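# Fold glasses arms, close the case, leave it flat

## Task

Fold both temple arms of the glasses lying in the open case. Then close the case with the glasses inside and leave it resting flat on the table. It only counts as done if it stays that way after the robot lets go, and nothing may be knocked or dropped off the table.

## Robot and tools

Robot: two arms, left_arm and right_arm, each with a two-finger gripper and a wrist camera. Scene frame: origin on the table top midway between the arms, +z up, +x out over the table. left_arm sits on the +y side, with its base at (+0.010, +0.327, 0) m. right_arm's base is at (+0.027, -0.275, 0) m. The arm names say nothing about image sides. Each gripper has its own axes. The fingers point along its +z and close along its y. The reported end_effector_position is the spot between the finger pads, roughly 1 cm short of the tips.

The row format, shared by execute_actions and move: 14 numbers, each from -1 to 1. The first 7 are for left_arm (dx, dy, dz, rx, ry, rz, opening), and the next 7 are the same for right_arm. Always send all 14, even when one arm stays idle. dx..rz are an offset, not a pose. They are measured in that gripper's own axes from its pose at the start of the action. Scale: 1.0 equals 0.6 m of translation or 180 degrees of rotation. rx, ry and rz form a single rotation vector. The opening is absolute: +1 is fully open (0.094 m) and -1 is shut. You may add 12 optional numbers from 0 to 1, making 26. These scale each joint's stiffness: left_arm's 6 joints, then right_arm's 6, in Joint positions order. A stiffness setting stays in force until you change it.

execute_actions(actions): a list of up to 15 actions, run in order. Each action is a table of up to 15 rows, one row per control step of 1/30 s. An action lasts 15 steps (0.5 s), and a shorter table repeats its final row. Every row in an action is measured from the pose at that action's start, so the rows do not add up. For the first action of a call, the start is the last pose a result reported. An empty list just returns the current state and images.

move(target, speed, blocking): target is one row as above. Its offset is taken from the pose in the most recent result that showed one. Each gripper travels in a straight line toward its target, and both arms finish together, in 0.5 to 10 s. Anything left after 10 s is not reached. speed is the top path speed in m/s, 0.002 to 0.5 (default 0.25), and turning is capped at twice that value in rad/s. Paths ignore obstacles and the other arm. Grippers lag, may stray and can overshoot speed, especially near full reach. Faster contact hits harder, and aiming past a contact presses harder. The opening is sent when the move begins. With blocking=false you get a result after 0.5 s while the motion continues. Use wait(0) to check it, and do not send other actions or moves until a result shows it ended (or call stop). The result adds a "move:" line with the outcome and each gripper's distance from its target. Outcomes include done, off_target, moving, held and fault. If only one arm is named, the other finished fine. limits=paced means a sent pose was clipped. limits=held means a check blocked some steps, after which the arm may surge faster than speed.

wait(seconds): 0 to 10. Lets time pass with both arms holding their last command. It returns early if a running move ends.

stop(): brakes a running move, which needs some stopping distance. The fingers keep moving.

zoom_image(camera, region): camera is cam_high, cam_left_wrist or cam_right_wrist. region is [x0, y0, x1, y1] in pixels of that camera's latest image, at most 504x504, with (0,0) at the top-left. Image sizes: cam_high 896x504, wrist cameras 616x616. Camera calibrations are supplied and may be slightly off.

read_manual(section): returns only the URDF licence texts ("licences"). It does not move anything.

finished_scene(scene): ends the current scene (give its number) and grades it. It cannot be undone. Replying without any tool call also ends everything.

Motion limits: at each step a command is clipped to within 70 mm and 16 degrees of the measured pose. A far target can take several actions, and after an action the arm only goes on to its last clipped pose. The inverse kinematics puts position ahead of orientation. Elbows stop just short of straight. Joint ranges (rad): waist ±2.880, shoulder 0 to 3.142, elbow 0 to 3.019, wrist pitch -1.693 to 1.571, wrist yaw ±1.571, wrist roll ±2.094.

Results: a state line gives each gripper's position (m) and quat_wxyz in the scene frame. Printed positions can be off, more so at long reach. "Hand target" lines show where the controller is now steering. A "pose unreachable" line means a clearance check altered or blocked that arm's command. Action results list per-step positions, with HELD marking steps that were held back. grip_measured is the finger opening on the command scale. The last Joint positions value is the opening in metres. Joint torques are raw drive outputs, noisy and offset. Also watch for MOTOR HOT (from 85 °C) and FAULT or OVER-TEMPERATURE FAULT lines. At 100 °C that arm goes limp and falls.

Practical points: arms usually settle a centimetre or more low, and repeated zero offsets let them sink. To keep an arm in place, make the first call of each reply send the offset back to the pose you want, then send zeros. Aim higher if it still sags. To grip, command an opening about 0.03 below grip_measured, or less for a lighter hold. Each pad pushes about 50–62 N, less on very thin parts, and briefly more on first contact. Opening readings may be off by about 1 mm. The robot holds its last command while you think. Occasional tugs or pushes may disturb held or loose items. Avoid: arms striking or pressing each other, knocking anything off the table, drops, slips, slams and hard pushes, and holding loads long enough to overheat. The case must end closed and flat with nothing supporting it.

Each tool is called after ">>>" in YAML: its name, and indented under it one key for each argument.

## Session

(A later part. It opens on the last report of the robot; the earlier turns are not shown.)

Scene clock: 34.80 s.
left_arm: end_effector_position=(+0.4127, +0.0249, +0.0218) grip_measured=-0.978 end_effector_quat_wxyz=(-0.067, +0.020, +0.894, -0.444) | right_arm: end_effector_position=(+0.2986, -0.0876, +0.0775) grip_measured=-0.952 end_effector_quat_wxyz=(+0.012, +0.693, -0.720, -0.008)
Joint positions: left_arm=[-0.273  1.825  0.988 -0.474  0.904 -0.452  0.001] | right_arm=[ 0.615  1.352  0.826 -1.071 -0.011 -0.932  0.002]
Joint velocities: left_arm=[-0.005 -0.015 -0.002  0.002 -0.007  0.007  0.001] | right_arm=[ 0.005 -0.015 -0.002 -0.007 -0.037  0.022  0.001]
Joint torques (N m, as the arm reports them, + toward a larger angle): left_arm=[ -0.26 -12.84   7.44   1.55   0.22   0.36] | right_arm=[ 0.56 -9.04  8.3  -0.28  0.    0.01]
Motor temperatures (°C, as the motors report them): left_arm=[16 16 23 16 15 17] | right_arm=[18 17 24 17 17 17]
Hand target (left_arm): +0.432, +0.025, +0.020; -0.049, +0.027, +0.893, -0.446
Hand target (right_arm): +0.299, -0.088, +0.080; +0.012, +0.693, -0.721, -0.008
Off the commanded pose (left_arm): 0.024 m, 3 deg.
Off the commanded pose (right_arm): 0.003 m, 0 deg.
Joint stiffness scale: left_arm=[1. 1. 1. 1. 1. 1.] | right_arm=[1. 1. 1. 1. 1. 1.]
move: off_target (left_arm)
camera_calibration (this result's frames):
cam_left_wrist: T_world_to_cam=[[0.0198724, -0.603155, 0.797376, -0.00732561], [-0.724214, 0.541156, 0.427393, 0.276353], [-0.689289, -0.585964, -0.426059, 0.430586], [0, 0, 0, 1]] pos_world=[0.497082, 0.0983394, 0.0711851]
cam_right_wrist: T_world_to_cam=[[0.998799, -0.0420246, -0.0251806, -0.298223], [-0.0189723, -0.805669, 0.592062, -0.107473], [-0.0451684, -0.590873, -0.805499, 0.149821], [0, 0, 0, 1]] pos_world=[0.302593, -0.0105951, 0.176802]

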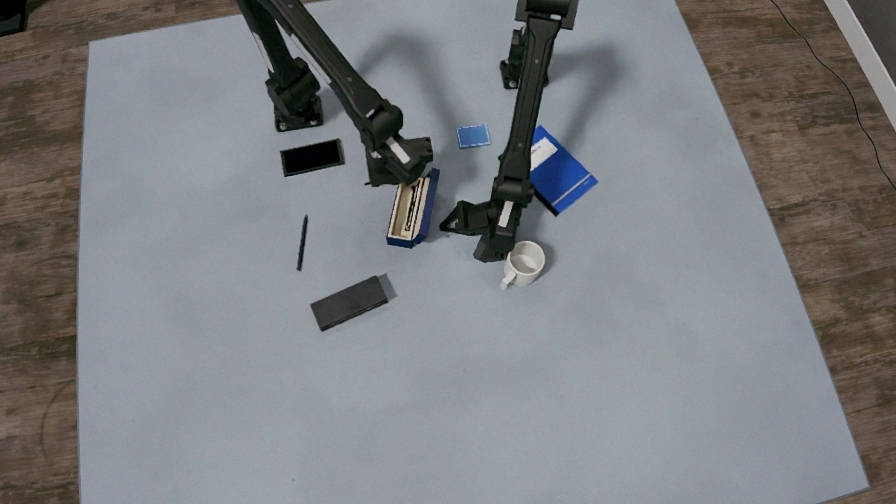

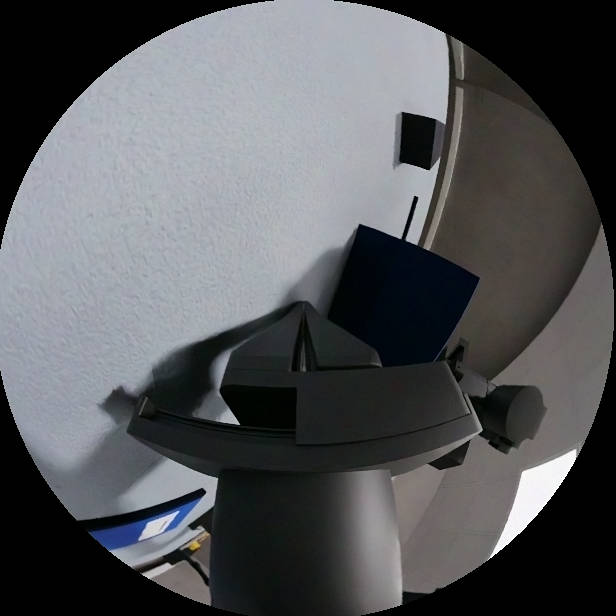

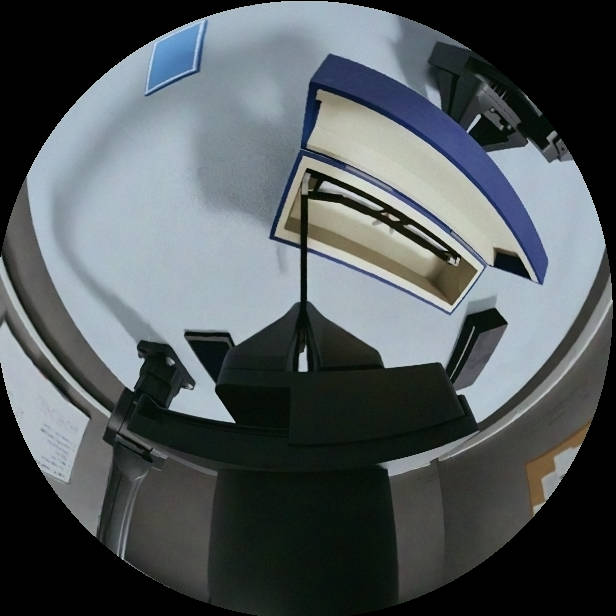

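>>> move:
  target: [-0.03,-0.057,0.048,0,0,0,-1,0,0,-0.005,0,0,0,-1]
  speed: 0.06

>>> zoom_image:
  camera: "cam_left_wrist"
  region: [200, 150, 550, 400]

>>> zoom_image:
  camera: "cam_high"
  region: [340, 130, 550, 290]

Scene clock: 36.50 s.
left_arm: end_effector_position=(+0.4154, -0.0084, +0.0292) grip_measured=-0.978 end_effector_quat_wxyz=(-0.072, +0.018, +0.894, -0.442) | right_arm: end_effector_position=(+0.2986, -0.0876, +0.0775) grip_measured=-0.952 end_effector_quat_wxyz=(+0.012, +0.693, -0.720, -0.008)
Joint positions: left_arm=[-0.337  1.836  1.029 -0.443  0.888 -0.547  0.001] | right_arm=[ 0.615  1.352  0.826 -1.071 -0.011 -0.932  0.002]
Joint velocities: left_arm=[ 0.005 -0.005 -0.002 -0.007  0.051 -0.066  0.002] | right_arm=[-0.005  0.005 -0.002 -0.002 -0.081  0.007  0.001]
Joint torques (N m, as the arm reports them, + toward a larger angle): left_arm=[ -2.68 -13.32   7.74   1.53   0.3   -0.07] | right_arm=[ 0.67 -9.07  8.33 -0.36  0.02 -0.03]
Motor temperatures (°C, as the motors report them): left_arm=[16 16 23 16 15 17] | right_arm=[18 17 24 17 17 17]
Hand target (left_arm): +0.426, -0.020, +0.030; -0.068, +0.020, +0.893, -0.444
Hand target (right_arm): +0.299, -0.088, +0.080; +0.012, +0.693, -0.720, -0.008
Off the commanded pose (left_arm): 0.017 m, 1 deg.
Off the commanded pose (right_arm): 0.003 m, 0 deg.
Joint stiffness scale: left_arm=[1. 1. 1. 1. 1. 1.] | right_arm=[1. 1. 1. 1. 1. 1.]
move: off_target (left_arm)
camera_calibration (this result's frames):
cam_left_wrist: T_world_to_cam=[[0.028411, -0.606233, 0.794779, -0.0369284], [-0.718515, 0.540378, 0.437868, 0.290412], [-0.694931, -0.583501, -0.420235, 0.41824], [0, 0, 0, 1]] pos_world=[0.500362, 0.0647242, 0.0779468]
cam_right_wrist: T_world_to_cam=[[0.998799, -0.0420246, -0.0251806, -0.298223], [-0.0189723, -0.805669, 0.592062, -0.107473], [-0.0451684, -0.590873, -0.805499, 0.149821], [0, 0, 0, 1]] pos_world=[0.302593, -0.0105951, 0.176802]

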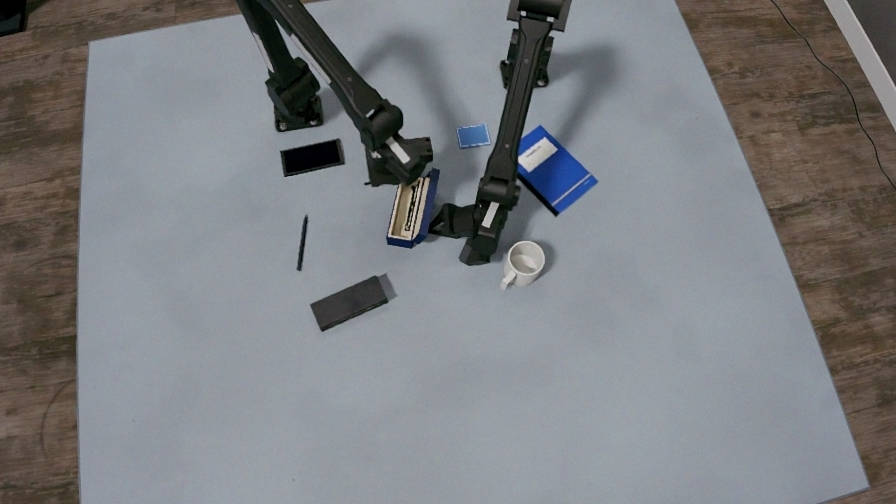

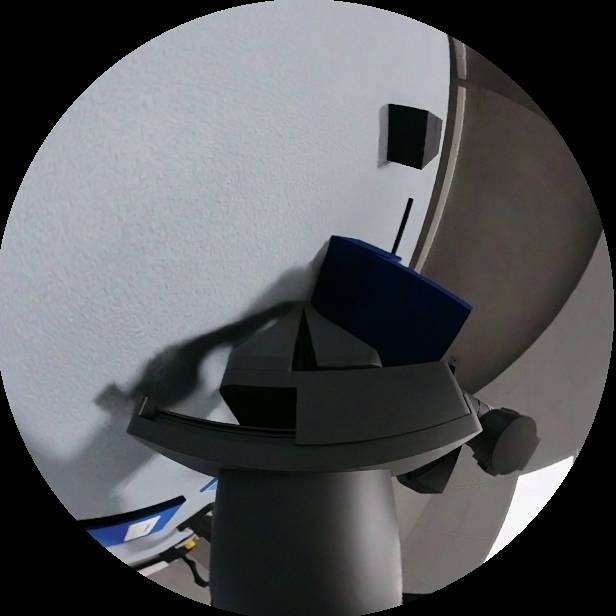

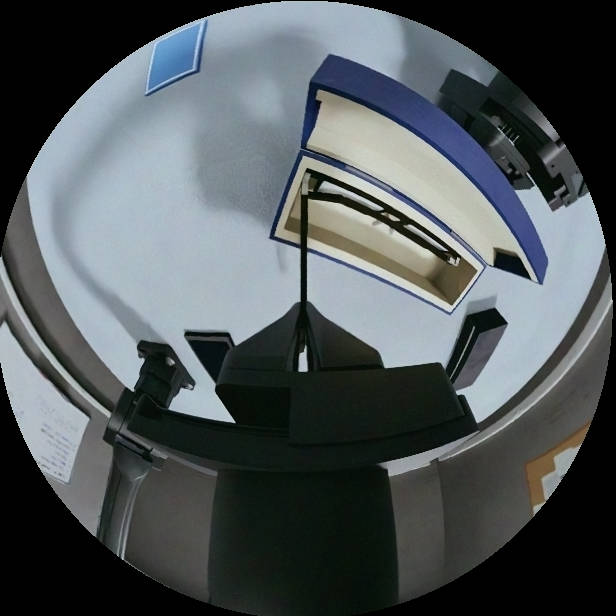

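Region (200, 150, 550, 400) of cam_left_wrist's 616x616 image, scaled by 1.440, with more detail than that image has; it fills the top 360 rows of this view, and the rest is white.

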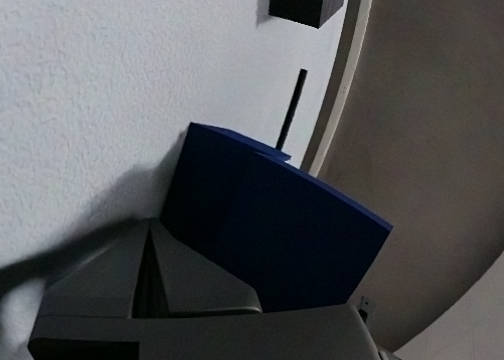

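Region (340, 130, 550, 290) of cam_high's 896x504 image, scaled by 2.400, with more detail than that image has; it fills the top 384 rows of this view, and the rest is white.

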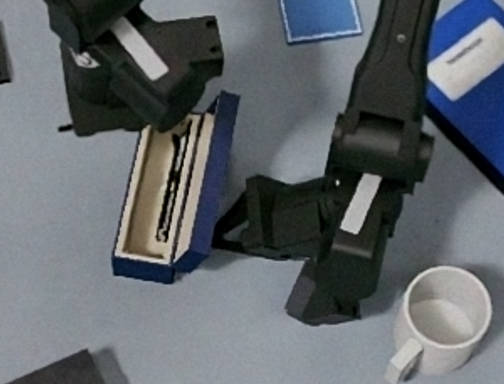

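>>> move:
  target: [-0.01,-0.028,0.03,0,0,0,-1,-0.0113,-0.07,-0.012,0,0,-0.139,-1]
  speed: 0.1

Scene clock: 39.47 s.
left_arm: end_effector_position=(+0.4112, -0.0187, +0.0287) grip_measured=-0.978 end_effector_quat_wxyz=(-0.078, +0.010, +0.895, -0.439) | right_arm: end_effector_position=(+0.3265, -0.0859, +0.0757) grip_measured=-0.952 end_effector_quat_wxyz=(+0.012, +0.831, -0.556, -0.012)
Joint positions: left_arm=[-0.361  1.837  1.029 -0.423  0.877 -0.596  0.001] | right_arm=[ 0.574  1.422  0.89  -1.071 -0.011 -1.403  0.002]
Joint velocities: left_arm=[ 0.005  0.005  0.012 -0.002 -0.081 -0.007  0.   ] | right_arm=[ 0.005  0.005  0.032 -0.007 -0.051 -0.081 -0.   ]
Joint torques (N m, as the arm reports them, + toward a larger angle): left_arm=[ -3.33 -14.1    7.43   1.69   0.34   0.01] | right_arm=[-0.54 -8.13 11.25 -0.65  0.13 -0.24]
Motor temperatures (°C, as the motors report them): left_arm=[16 16 23 16 15 17] | right_arm=[18 17 24 17 17 17]
Hand target (left_arm): +0.418, -0.033, +0.031; -0.073, +0.018, +0.894, -0.442
Hand target (right_arm): +0.341, -0.083, +0.083; +0.009, +0.833, -0.553, -0.009
Off the commanded pose (left_arm): 0.017 m, 1 deg.
Off the commanded pose (right_arm): 0.017 m, 1 deg.
Joint stiffness scale: left_arm=[1. 1. 1. 1. 1. 1.] | right_arm=[1. 1. 1. 1. 1. 1.]
move: off_target (left_arm, right_arm)
camera_calibration (this result's frames):
cam_left_wrist: T_world_to_cam=[[0.0467968, -0.612148, 0.789358, -0.0501691], [-0.715877, 0.530565, 0.453894, 0.291486], [-0.696656, -0.586324, -0.413394, 0.40957], [0, 0, 0, 1]] pos_world=[0.496345, 0.0547775, 0.0766113]
cam_right_wrist: T_world_to_cam=[[0.92522, 0.378149, -0.0311689, -0.265464], [0.324305, -0.745484, 0.582306, -0.210652], [0.196962, -0.548869, -0.812372, 0.0757221], [0, 0, 0, 1]] pos_world=[0.299014, -0.015091, 0.175904]

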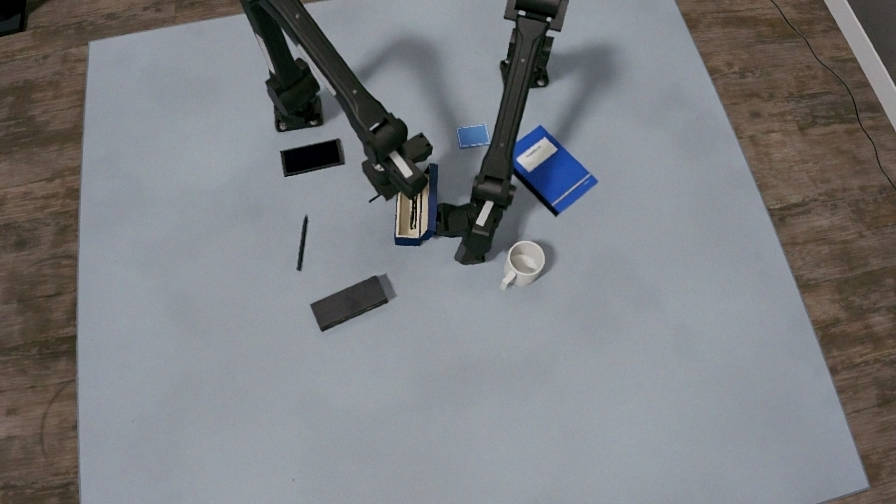

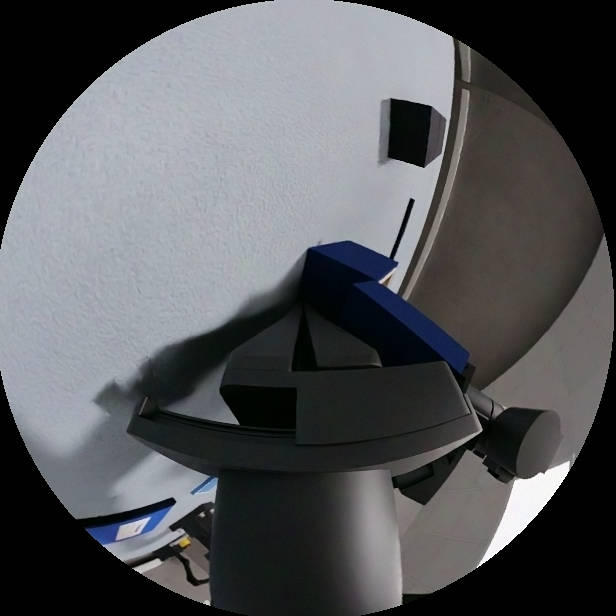

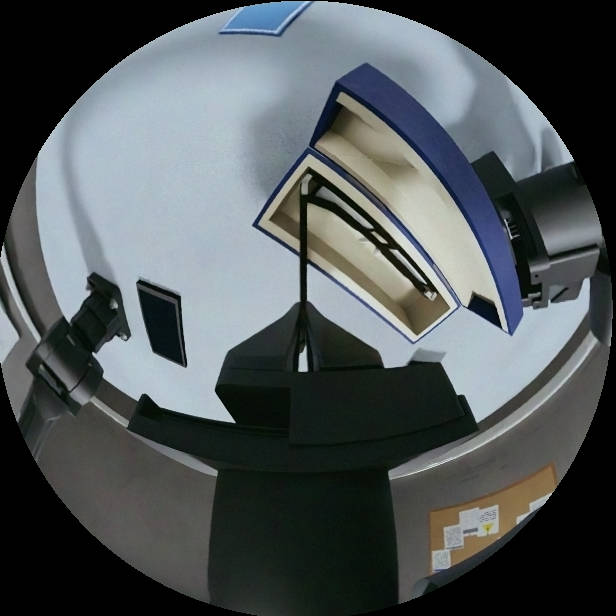

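>>> move:
  target: [-0.01,-0.075,0.09,0,0,0,-1,0,0,-0.03,0,0,0,-1]
  speed: 0.05

>>> zoom_image:
  camera: "cam_right_wrist"
  region: [200, 50, 550, 400]

>>> zoom_image:
  camera: "cam_high"
  region: [320, 130, 530, 290]

Scene clock: 42.07 s.
left_arm: end_effector_position=(+0.3998, -0.0724, +0.0264) grip_measured=-0.978 end_effector_quat_wxyz=(-0.086, +0.005, +0.897, -0.433) | right_arm: end_effector_position=(+0.3190, -0.0905, +0.0814) grip_measured=-0.952 end_effector_quat_wxyz=(+0.023, +0.832, -0.555, -0.016)
Joint positions: left_arm=[-0.469  1.867  1.066 -0.334  0.833 -0.751  0.001] | right_arm=[ 0.574  1.406  0.89  -1.11  -0.011 -1.405  0.002]
Joint velocities: left_arm=[ 0.005 -0.015  0.012  0.002  0.051 -0.022  0.001] | right_arm=[-0.005 -0.005  0.022  0.002 -0.066  0.037 -0.001]
Joint torques (N m, as the arm reports them, + toward a larger angle): left_arm=[ -3.35 -14.61   8.15   1.88   0.33  -0.02] | right_arm=[  0.55 -10.27  10.06  -0.64   0.     0.  ]
Motor temperatures (°C, as the motors report them): left_arm=[16 16 23 16 15 17] | right_arm=[18 17 24 17 17 17]
Hand target (left_arm): +0.410, -0.089, +0.031; -0.079, +0.010, +0.894, -0.440
Hand target (right_arm): +0.327, -0.086, +0.094; +0.012, +0.831, -0.556, -0.012
Off the commanded pose (left_arm): 0.021 m, 1 deg.
Off the commanded pose (right_arm): 0.015 m, 1 deg.
Joint stiffness scale: left_arm=[1. 1. 1. 1. 1. 1.] | right_arm=[1. 1. 1. 1. 1. 1.]
move: off_target (left_arm, right_arm)
camera_calibration (this result's frames):
cam_left_wrist: T_world_to_cam=[[0.0630843, -0.622246, 0.780276, -0.0876849], [-0.708128, 0.523022, 0.474344, 0.308655], [-0.70326, -0.582459, -0.407635, 0.371936], [0, 0, 0, 1]] pos_world=[0.485666, 0.000642784, 0.0736239]
cam_right_wrist: T_world_to_cam=[[0.923512, 0.379739, -0.0540689, -0.254051], [0.337523, -0.737566, 0.584872, -0.218739], [0.182219, -0.558386, -0.809322, 0.0828282], [0, 0, 0, 1]] pos_world=[0.293355, -0.0186113, 0.181233]

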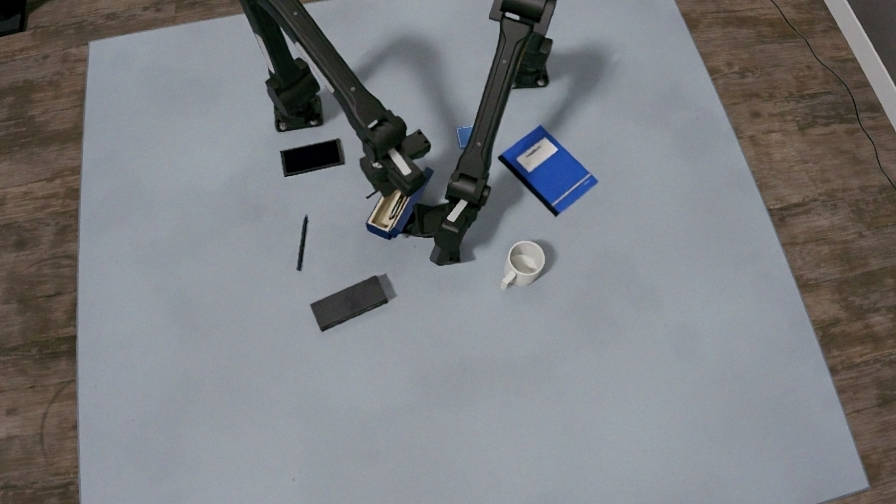

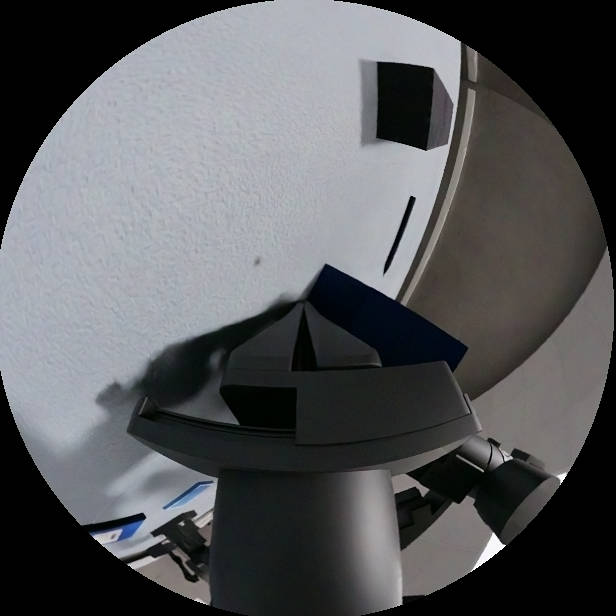

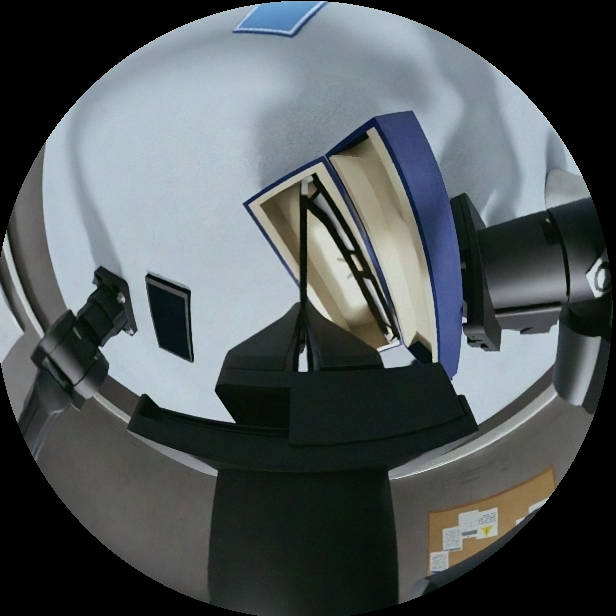

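Region (200, 50, 550, 400) of cam_right_wrist's 616x616 image, scaled by 1.440, with more detail than that image has.

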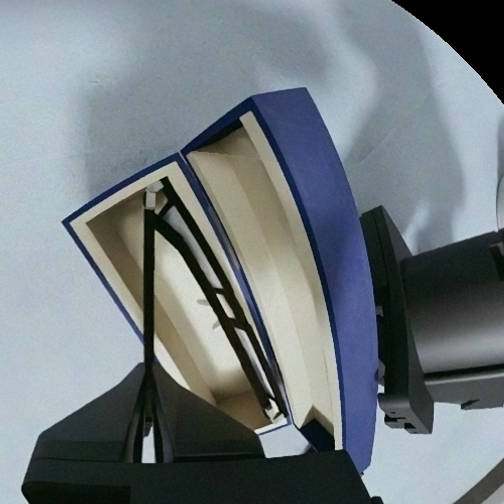

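Region (320, 130, 530, 290) of cam_high's 896x504 image, scaled by 2.400, with more detail than that image has; it fills the top 384 rows of this view, and the rest is white.

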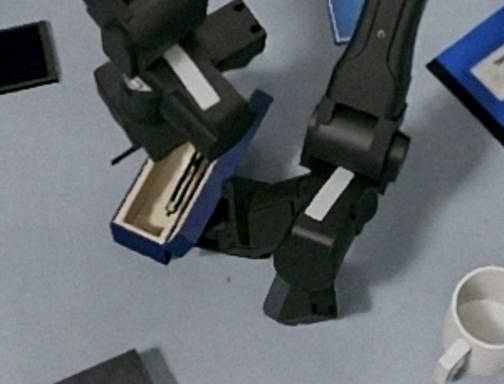

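>>> move:
  target: [-0.01,-0.015,0.01,0,0,0,-1,-0.007,-0.068,-0.03,0,0,-0.11,-1]
  speed: 0.08

>>> zoom_image:
  camera: "cam_right_wrist"
  region: [200, 50, 550, 400]

>>> zoom_image:
  camera: "cam_high"
  region: [320, 130, 530, 290]

Scene clock: 45.13 s.
left_arm: end_effector_position=(+0.3994, -0.0719, +0.0256) grip_measured=-0.978 end_effector_quat_wxyz=(-0.086, +0.003, +0.898, -0.432) | right_arm: end_effector_position=(+0.3402, -0.0773, +0.0873) grip_measured=-0.951 end_effector_quat_wxyz=(+0.026, +0.912, -0.408, -0.024)
Joint positions: left_arm=[-0.469  1.867  1.064 -0.334  0.831 -0.753  0.001] | right_arm=[ 0.574  1.471  0.976 -1.146 -0.011 -1.741  0.002]
Joint velocities: left_arm=[-0.005 -0.005 -0.012  0.007 -0.007 -0.022  0.001] | right_arm=[-0.005 -0.005 -0.022 -0.017  0.007 -0.051  0.001]
Joint torques (N m, as the arm reports them, + toward a larger angle): left_arm=[ -2.74 -15.09   7.52   0.96   0.28  -0.02] | right_arm=[ 0.03 -9.31 11.64 -0.69  0.03 -0.14]
Motor temperatures (°C, as the motors report them): left_arm=[16 17 23 16 15 17] | right_arm=[18 17 24 17 17 17]
Hand target (left_arm): +0.405, -0.083, +0.029; -0.086, +0.005, +0.897, -0.433
Hand target (right_arm): +0.355, -0.070, +0.097; +0.019, +0.915, -0.404, -0.019
Off the commanded pose (left_arm): 0.013 m, 0 deg.
Off the commanded pose (right_arm): 0.020 m, 1 deg.
Joint stiffness scale: left_arm=[1. 1. 1. 1. 1. 1.] | right_arm=[1. 1. 1. 1. 1. 1.]
move: off_target (left_arm, right_arm)
camera_calibration (this result's frames):
cam_left_wrist: T_world_to_cam=[[0.0656986, -0.624347, 0.77838, -0.087868], [-0.708453, 0.520148, 0.477013, 0.308377], [-0.702694, -0.582784, -0.408147, 0.37145], [0, 0, 0, 1]] pos_world=[0.485259, 0.00121378, 0.0729013]
cam_right_wrist: T_world_to_cam=[[0.745945, 0.662749, -0.0658091, -0.195016], [0.57434, -0.5901, 0.567376, -0.287151], [0.337194, -0.461028, -0.820825, 0.0469407], [0, 0, 0, 1]] pos_world=[0.294565, -0.0185601, 0.188619]

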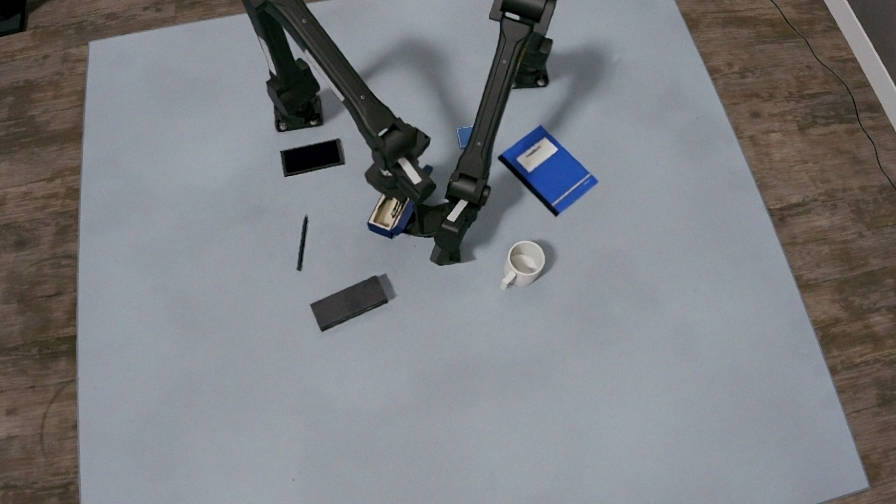

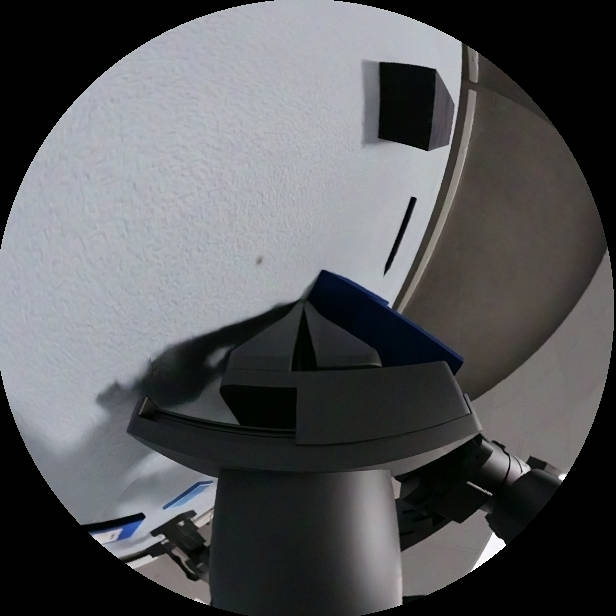

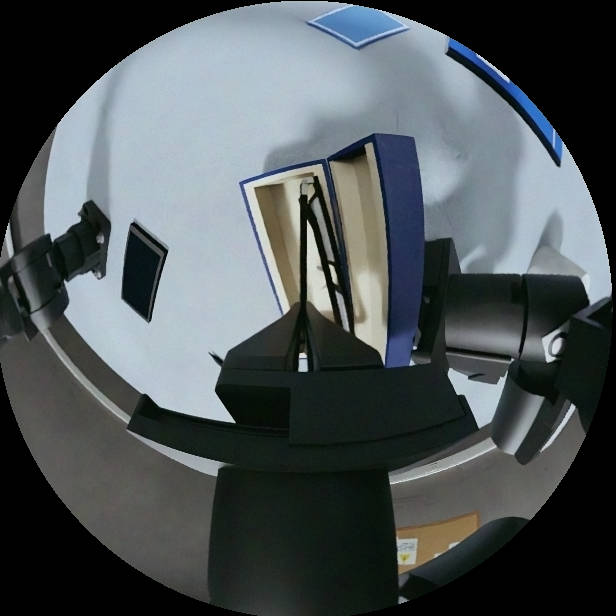

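Region (200, 50, 550, 400) of cam_right_wrist's 616x616 image, scaled by 1.440, with more detail than that image has.

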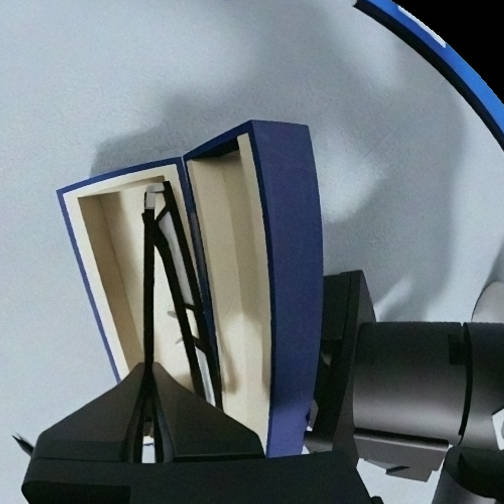

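Region (320, 130, 530, 290) of cam_high's 896x504 image, scaled by 2.400, with more detail than that image has; it fills the top 384 rows of this view, and the rest is white.

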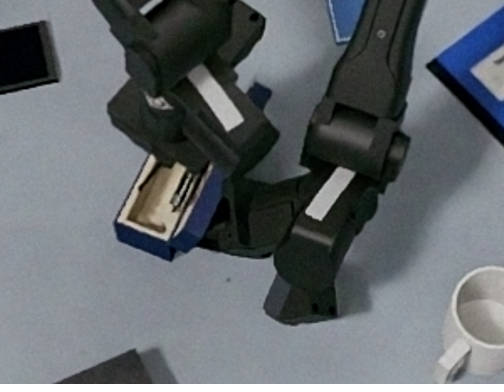

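>>> move:
  target: [-0.01,-0.015,0.01,0,0,0,-1,0,-0.045,-0.012,0,0,-0.06,-1]
  speed: 0.06

>>> zoom_image:
  camera: "cam_right_wrist"
  region: [200, 50, 550, 400]

>>> zoom_image:
  camera: "cam_high"
  region: [320, 130, 530, 290]

Scene clock: 47.43 s.
left_arm: end_effector_position=(+0.3997, -0.0717, +0.0254) grip_measured=-0.978 end_effector_quat_wxyz=(-0.086, +0.003, +0.898, -0.431) | right_arm: end_effector_position=(+0.3485, -0.0720, +0.0835) grip_measured=-0.951 end_effector_quat_wxyz=(+0.030, +0.942, -0.334, -0.031)
Joint positions: left_arm=[-0.469  1.867  1.064 -0.334  0.828 -0.754  0.001] | right_arm=[ 0.574  1.51   1.007 -1.153 -0.011 -1.9    0.002]
Joint velocities: left_arm=[-0.015 -0.015 -0.012 -0.007  0.022  0.007 -0.001] | right_arm=[-0.015 -0.015 -0.012  0.002  0.066 -0.007 -0.   ]
Joint torques (N m, as the arm reports them, + toward a larger angle): left_arm=[ -2.73 -15.06   7.4    0.94   0.28  -0.03] | right_arm=[ 1.87 -9.64 11.55 -0.66 -0.04 -0.22]
Motor temperatures (°C, as the motors report them): left_arm=[16 17 23 16 15 17] | right_arm=[18 17 25 17 17 17]
Hand target (left_arm): +0.405, -0.083, +0.028; -0.086, +0.003, +0.898, -0.432
Hand target (right_arm): +0.360, -0.059, +0.092; +0.023, +0.947, -0.320, -0.026
Off the commanded pose (left_arm): 0.012 m, 0 deg.
Off the commanded pose (right_arm): 0.020 m, 2 deg.
Joint stiffness scale: left_arm=[1. 1. 1. 1. 1. 1.] | right_arm=[1. 1. 1. 1. 1. 1.]
move: off_target (left_arm, right_arm)
camera_calibration (this result's frames):
cam_left_wrist: T_world_to_cam=[[0.0658081, -0.625678, 0.777301, -0.0876919], [-0.709464, 0.518436, 0.477373, 0.308866], [-0.701662, -0.582882, -0.409779, 0.37123], [0, 0, 0, 1]] pos_world=[0.485378, 0.0013891, 0.0728407]
cam_right_wrist: T_world_to_cam=[[0.630044, 0.772853, -0.0757784, -0.155857], [0.67092, -0.492601, 0.554265, -0.312291], [0.391037, -0.400053, -0.828883, 0.029768], [0, 0, 0, 1]] pos_world=[0.296079, -0.0214719, 0.185956]

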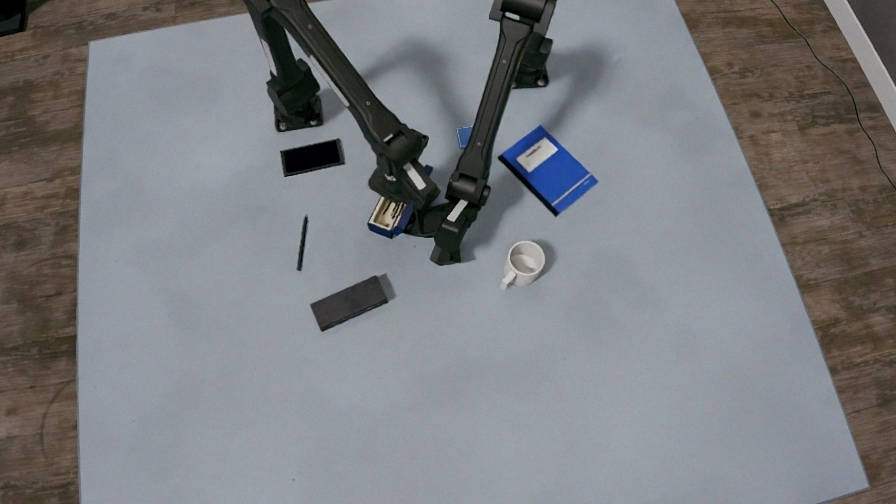

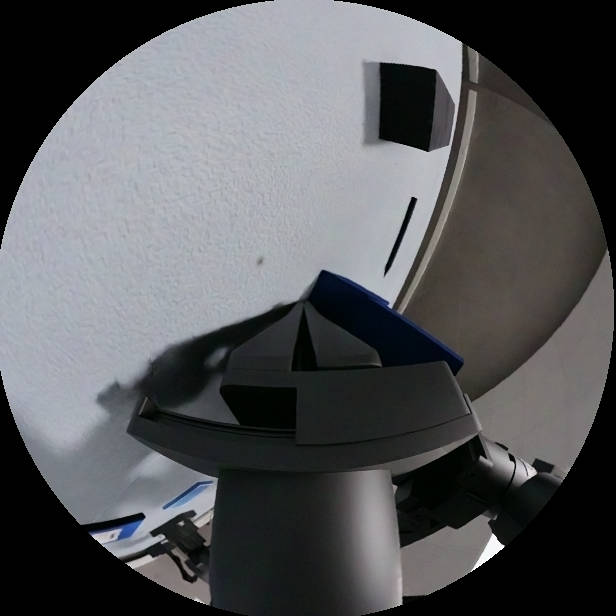

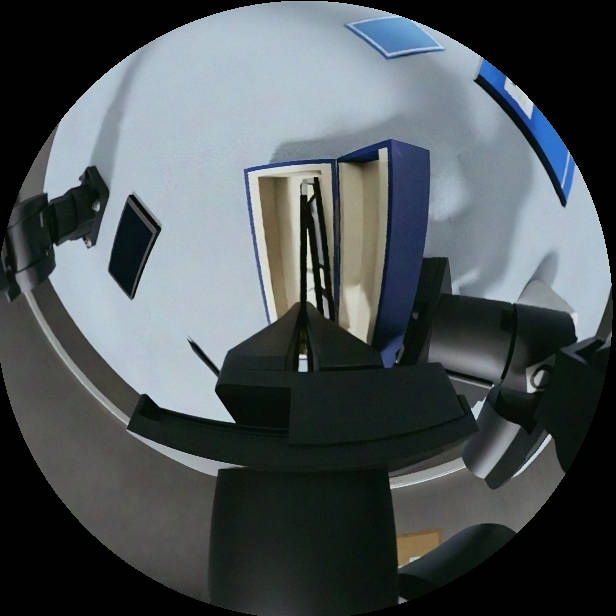

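Region (200, 50, 550, 400) of cam_right_wrist's 616x616 image, scaled by 1.440, with more detail than that image has.

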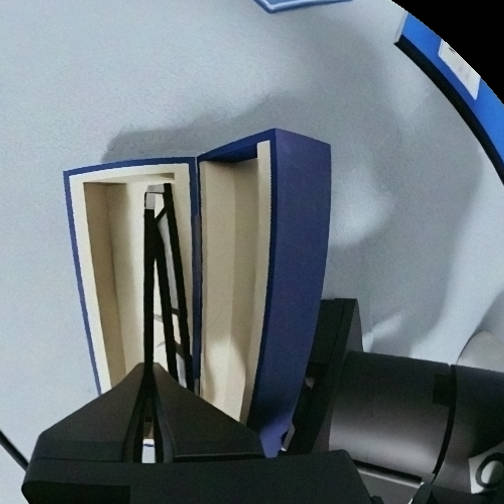

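Region (320, 130, 530, 290) of cam_high's 896x504 image, scaled by 2.400, with more detail than that image has; it fills the top 384 rows of this view, and the rest is white.

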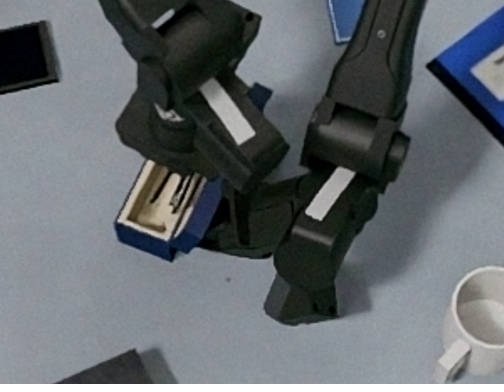

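>>> move:
  target: [-0.01,-0.015,0.01,0,0,0,-1,0,0.01,0,0,0,0,-0.78]
  speed: 0.06

>>> move:
  target: [0,0,0,0,0,0,-1,0.03,0.03,-0.1,0,0,0,-0.78]
  speed: 0.12

>>> zoom_image:
  camera: "cam_right_wrist"
  region: [200, 100, 480, 380]

Scene clock: 48.63 s.
left_arm: end_effector_position=(+0.3998, -0.0716, +0.0252) grip_measured=-0.978 end_effector_quat_wxyz=(-0.085, +0.002, +0.898, -0.431) | right_arm: end_effector_position=(+0.3489, -0.0718, +0.0865) grip_measured=-0.782 end_effector_quat_wxyz=(+0.027, +0.942, -0.332, -0.028)
Joint positions: left_arm=[-0.469  1.867  1.064 -0.334  0.827 -0.754  0.001] | right_arm=[ 0.574  1.502  1.007 -1.153 -0.011 -1.903  0.01 ]
Joint velocities: left_arm=[-0.015  0.005  0.012  0.002 -0.095  0.037  0.   ] | right_arm=[-0.015 -0.005  0.002  0.012 -0.066  0.007  0.   ]
Joint torques (N m, as the arm reports them, + toward a larger angle): left_arm=[ -2.67 -15.14   7.41   0.95   0.24  -0.05] | right_arm=[  0.2  -12.     6.86  -0.1    0.02  -0.04]
Motor temperatures (°C, as the motors report them): left_arm=[16 17 23 16 15 17] | right_arm=[18 17 24 17 17 17]
Hand target (left_arm): +0.405, -0.082, +0.028; -0.086, +0.003, +0.898, -0.431
Hand target (right_arm): +0.345, -0.077, +0.084; +0.030, +0.942, -0.334, -0.031
Off the commanded pose (left_arm): 0.012 m, 0 deg.
Off the commanded pose (right_arm): 0.007 m, 1 deg.
Joint stiffness scale: left_arm=[1. 1. 1. 1. 1. 1.] | right_arm=[1. 1. 1. 1. 1. 1.]
move: off_target (left_arm)
camera_calibration (this result's frames):
cam_left_wrist: T_world_to_cam=[[0.0660079, -0.626574, 0.776562, -0.0876254], [-0.710132, 0.517228, 0.47769, 0.309183], [-0.700968, -0.582992, -0.410809, 0.371075], [0, 0, 0, 1]] pos_world=[0.485457, 0.00151187, 0.0727936]
cam_right_wrist: T_world_to_cam=[[0.628193, 0.775103, -0.0677417, -0.155877], [0.668528, -0.493169, 0.556646, -0.313489], [0.39805, -0.394968, -0.827983, 0.0300579], [0, 0, 0, 1]] pos_world=[0.295533, -0.0219098, 0.18883]

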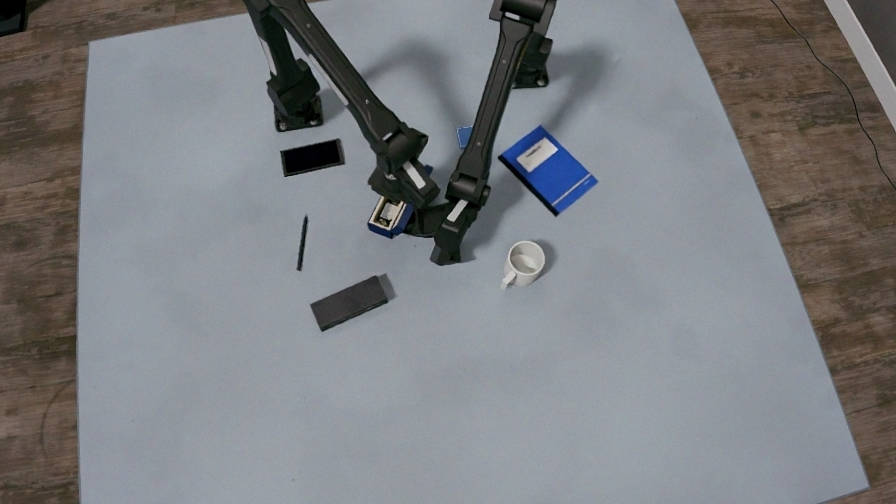

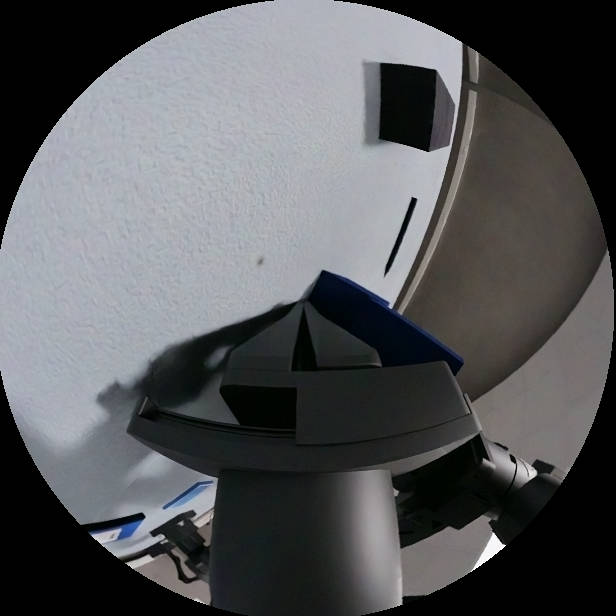

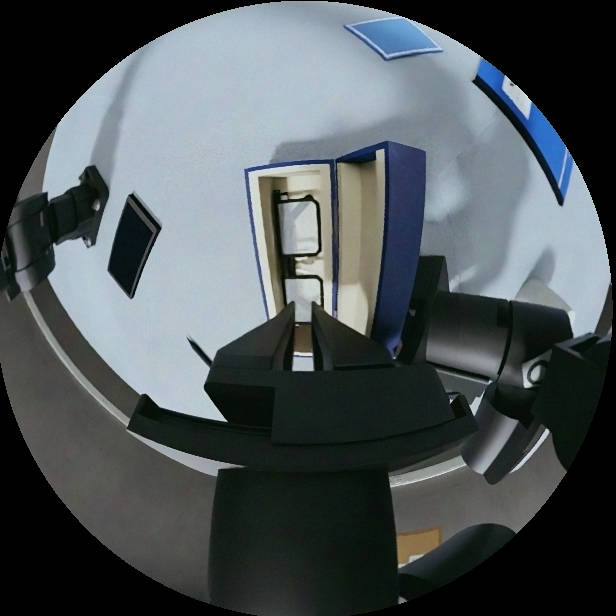

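Scene clock: 49.57 s.
left_arm: end_effector_position=(+0.3998, -0.0716, +0.0252) grip_measured=-0.978 end_effector_quat_wxyz=(-0.085, +0.002, +0.898, -0.431) | right_arm: end_effector_position=(+0.3441, -0.0958, +0.1340) grip_measured=-0.782 end_effector_quat_wxyz=(+0.035, +0.941, -0.334, -0.036)
Joint positions: left_arm=[-0.469  1.867  1.064 -0.334  0.827 -0.754  0.001] | right_arm=[ 0.527  1.42   1.054 -1.305 -0.008 -1.948  0.01 ]
Joint velocities: left_arm=[-0.015 -0.015 -0.007 -0.012 -0.007 -0.066  0.001] | right_arm=[-0.005 -0.005 -0.022 -0.002 -0.037 -0.007 -0.   ]
Joint torques (N m, as the arm reports them, + toward a larger angle): left_arm=[ -1.63 -16.32   5.24   1.19   0.41   0.15] | right_arm=[ -1.   -10.08  11.32  -1.01   0.14  -0.19]
Motor temperatures (°C, as the motors report them): left_arm=[16 17 23 16 15 17] | right_arm=[18 17 25 17 17 17]
Hand target (left_arm): +0.400, -0.072, +0.025; -0.085, +0.002, +0.898, -0.431
Hand target (right_arm): +0.356, -0.094, +0.147; +0.027, +0.942, -0.333, -0.027
Off the commanded pose (left_arm): 0.000 m, 0 deg.
Off the commanded pose (right_arm): 0.018 m, 1 deg.
Joint stiffness scale: left_arm=[1. 1. 1. 1. 1. 1.] | right_arm=[1. 1. 1. 1. 1. 1.]
move: off_target (right_arm)
camera_calibration (this result's frames):
cam_left_wrist: T_world_to_cam=[[0.0660079, -0.626574, 0.776562, -0.0876254], [-0.710132, 0.517228, 0.47769, 0.309183], [-0.700968, -0.582992, -0.410809, 0.371075], [0, 0, 0, 1]] pos_world=[0.485457, 0.00151187, 0.0727936]
cam_right_wrist: T_world_to_cam=[[0.628995, 0.772442, -0.0877483, -0.128901], [0.67763, -0.489439, 0.548878, -0.350262], [0.381028, -0.404702, -0.831284, 0.0671954], [0, 0, 0, 1]] pos_world=[0.292823, -0.0446696, 0.236799]

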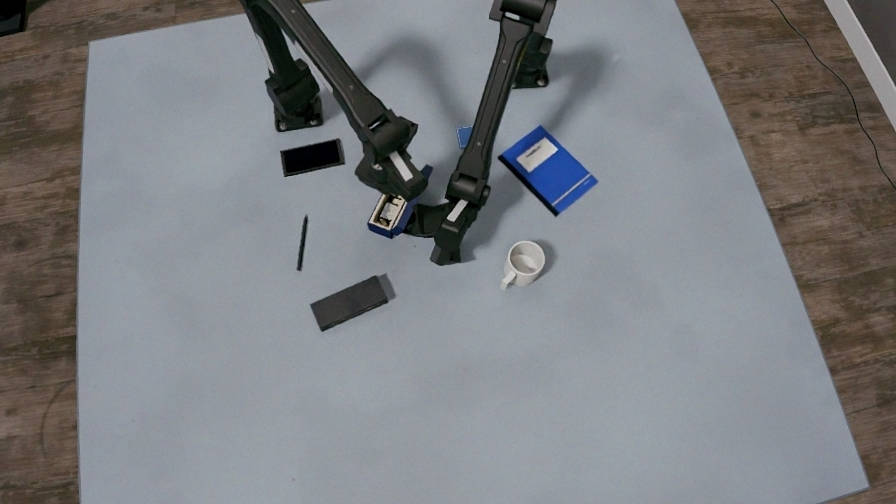

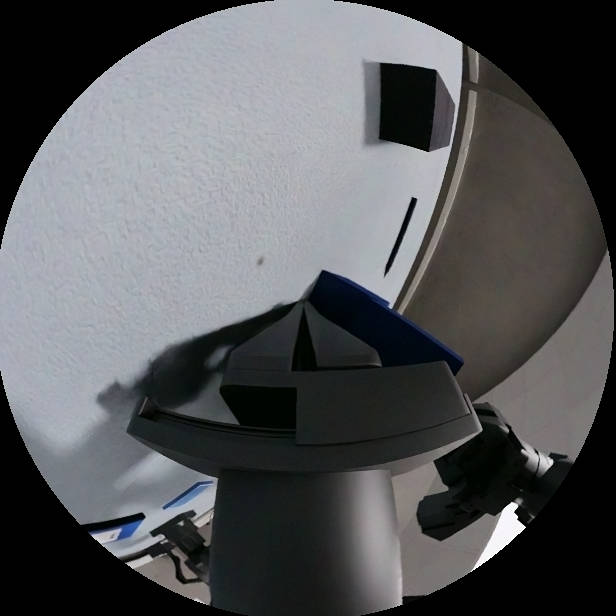

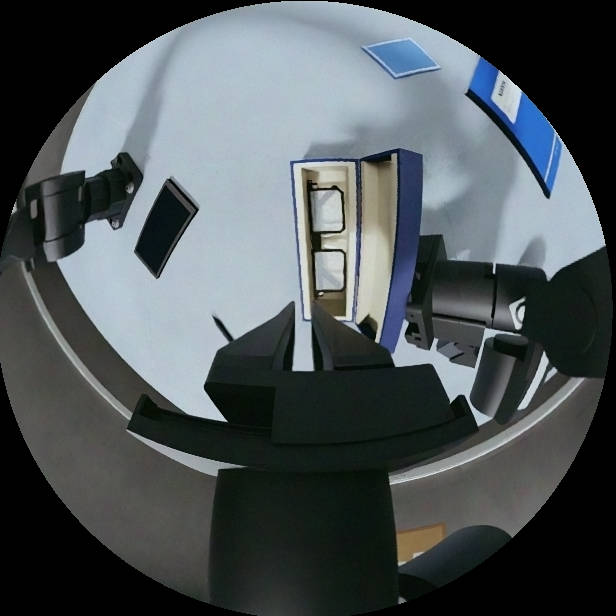

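Region (200, 100, 480, 380) of cam_right_wrist's 616x616 image, scaled by 1.800, with more detail than that image has.

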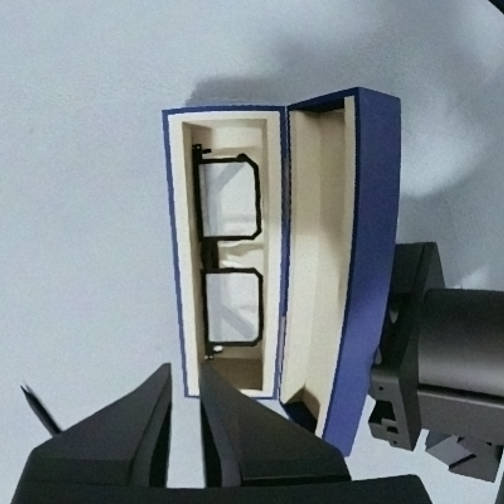

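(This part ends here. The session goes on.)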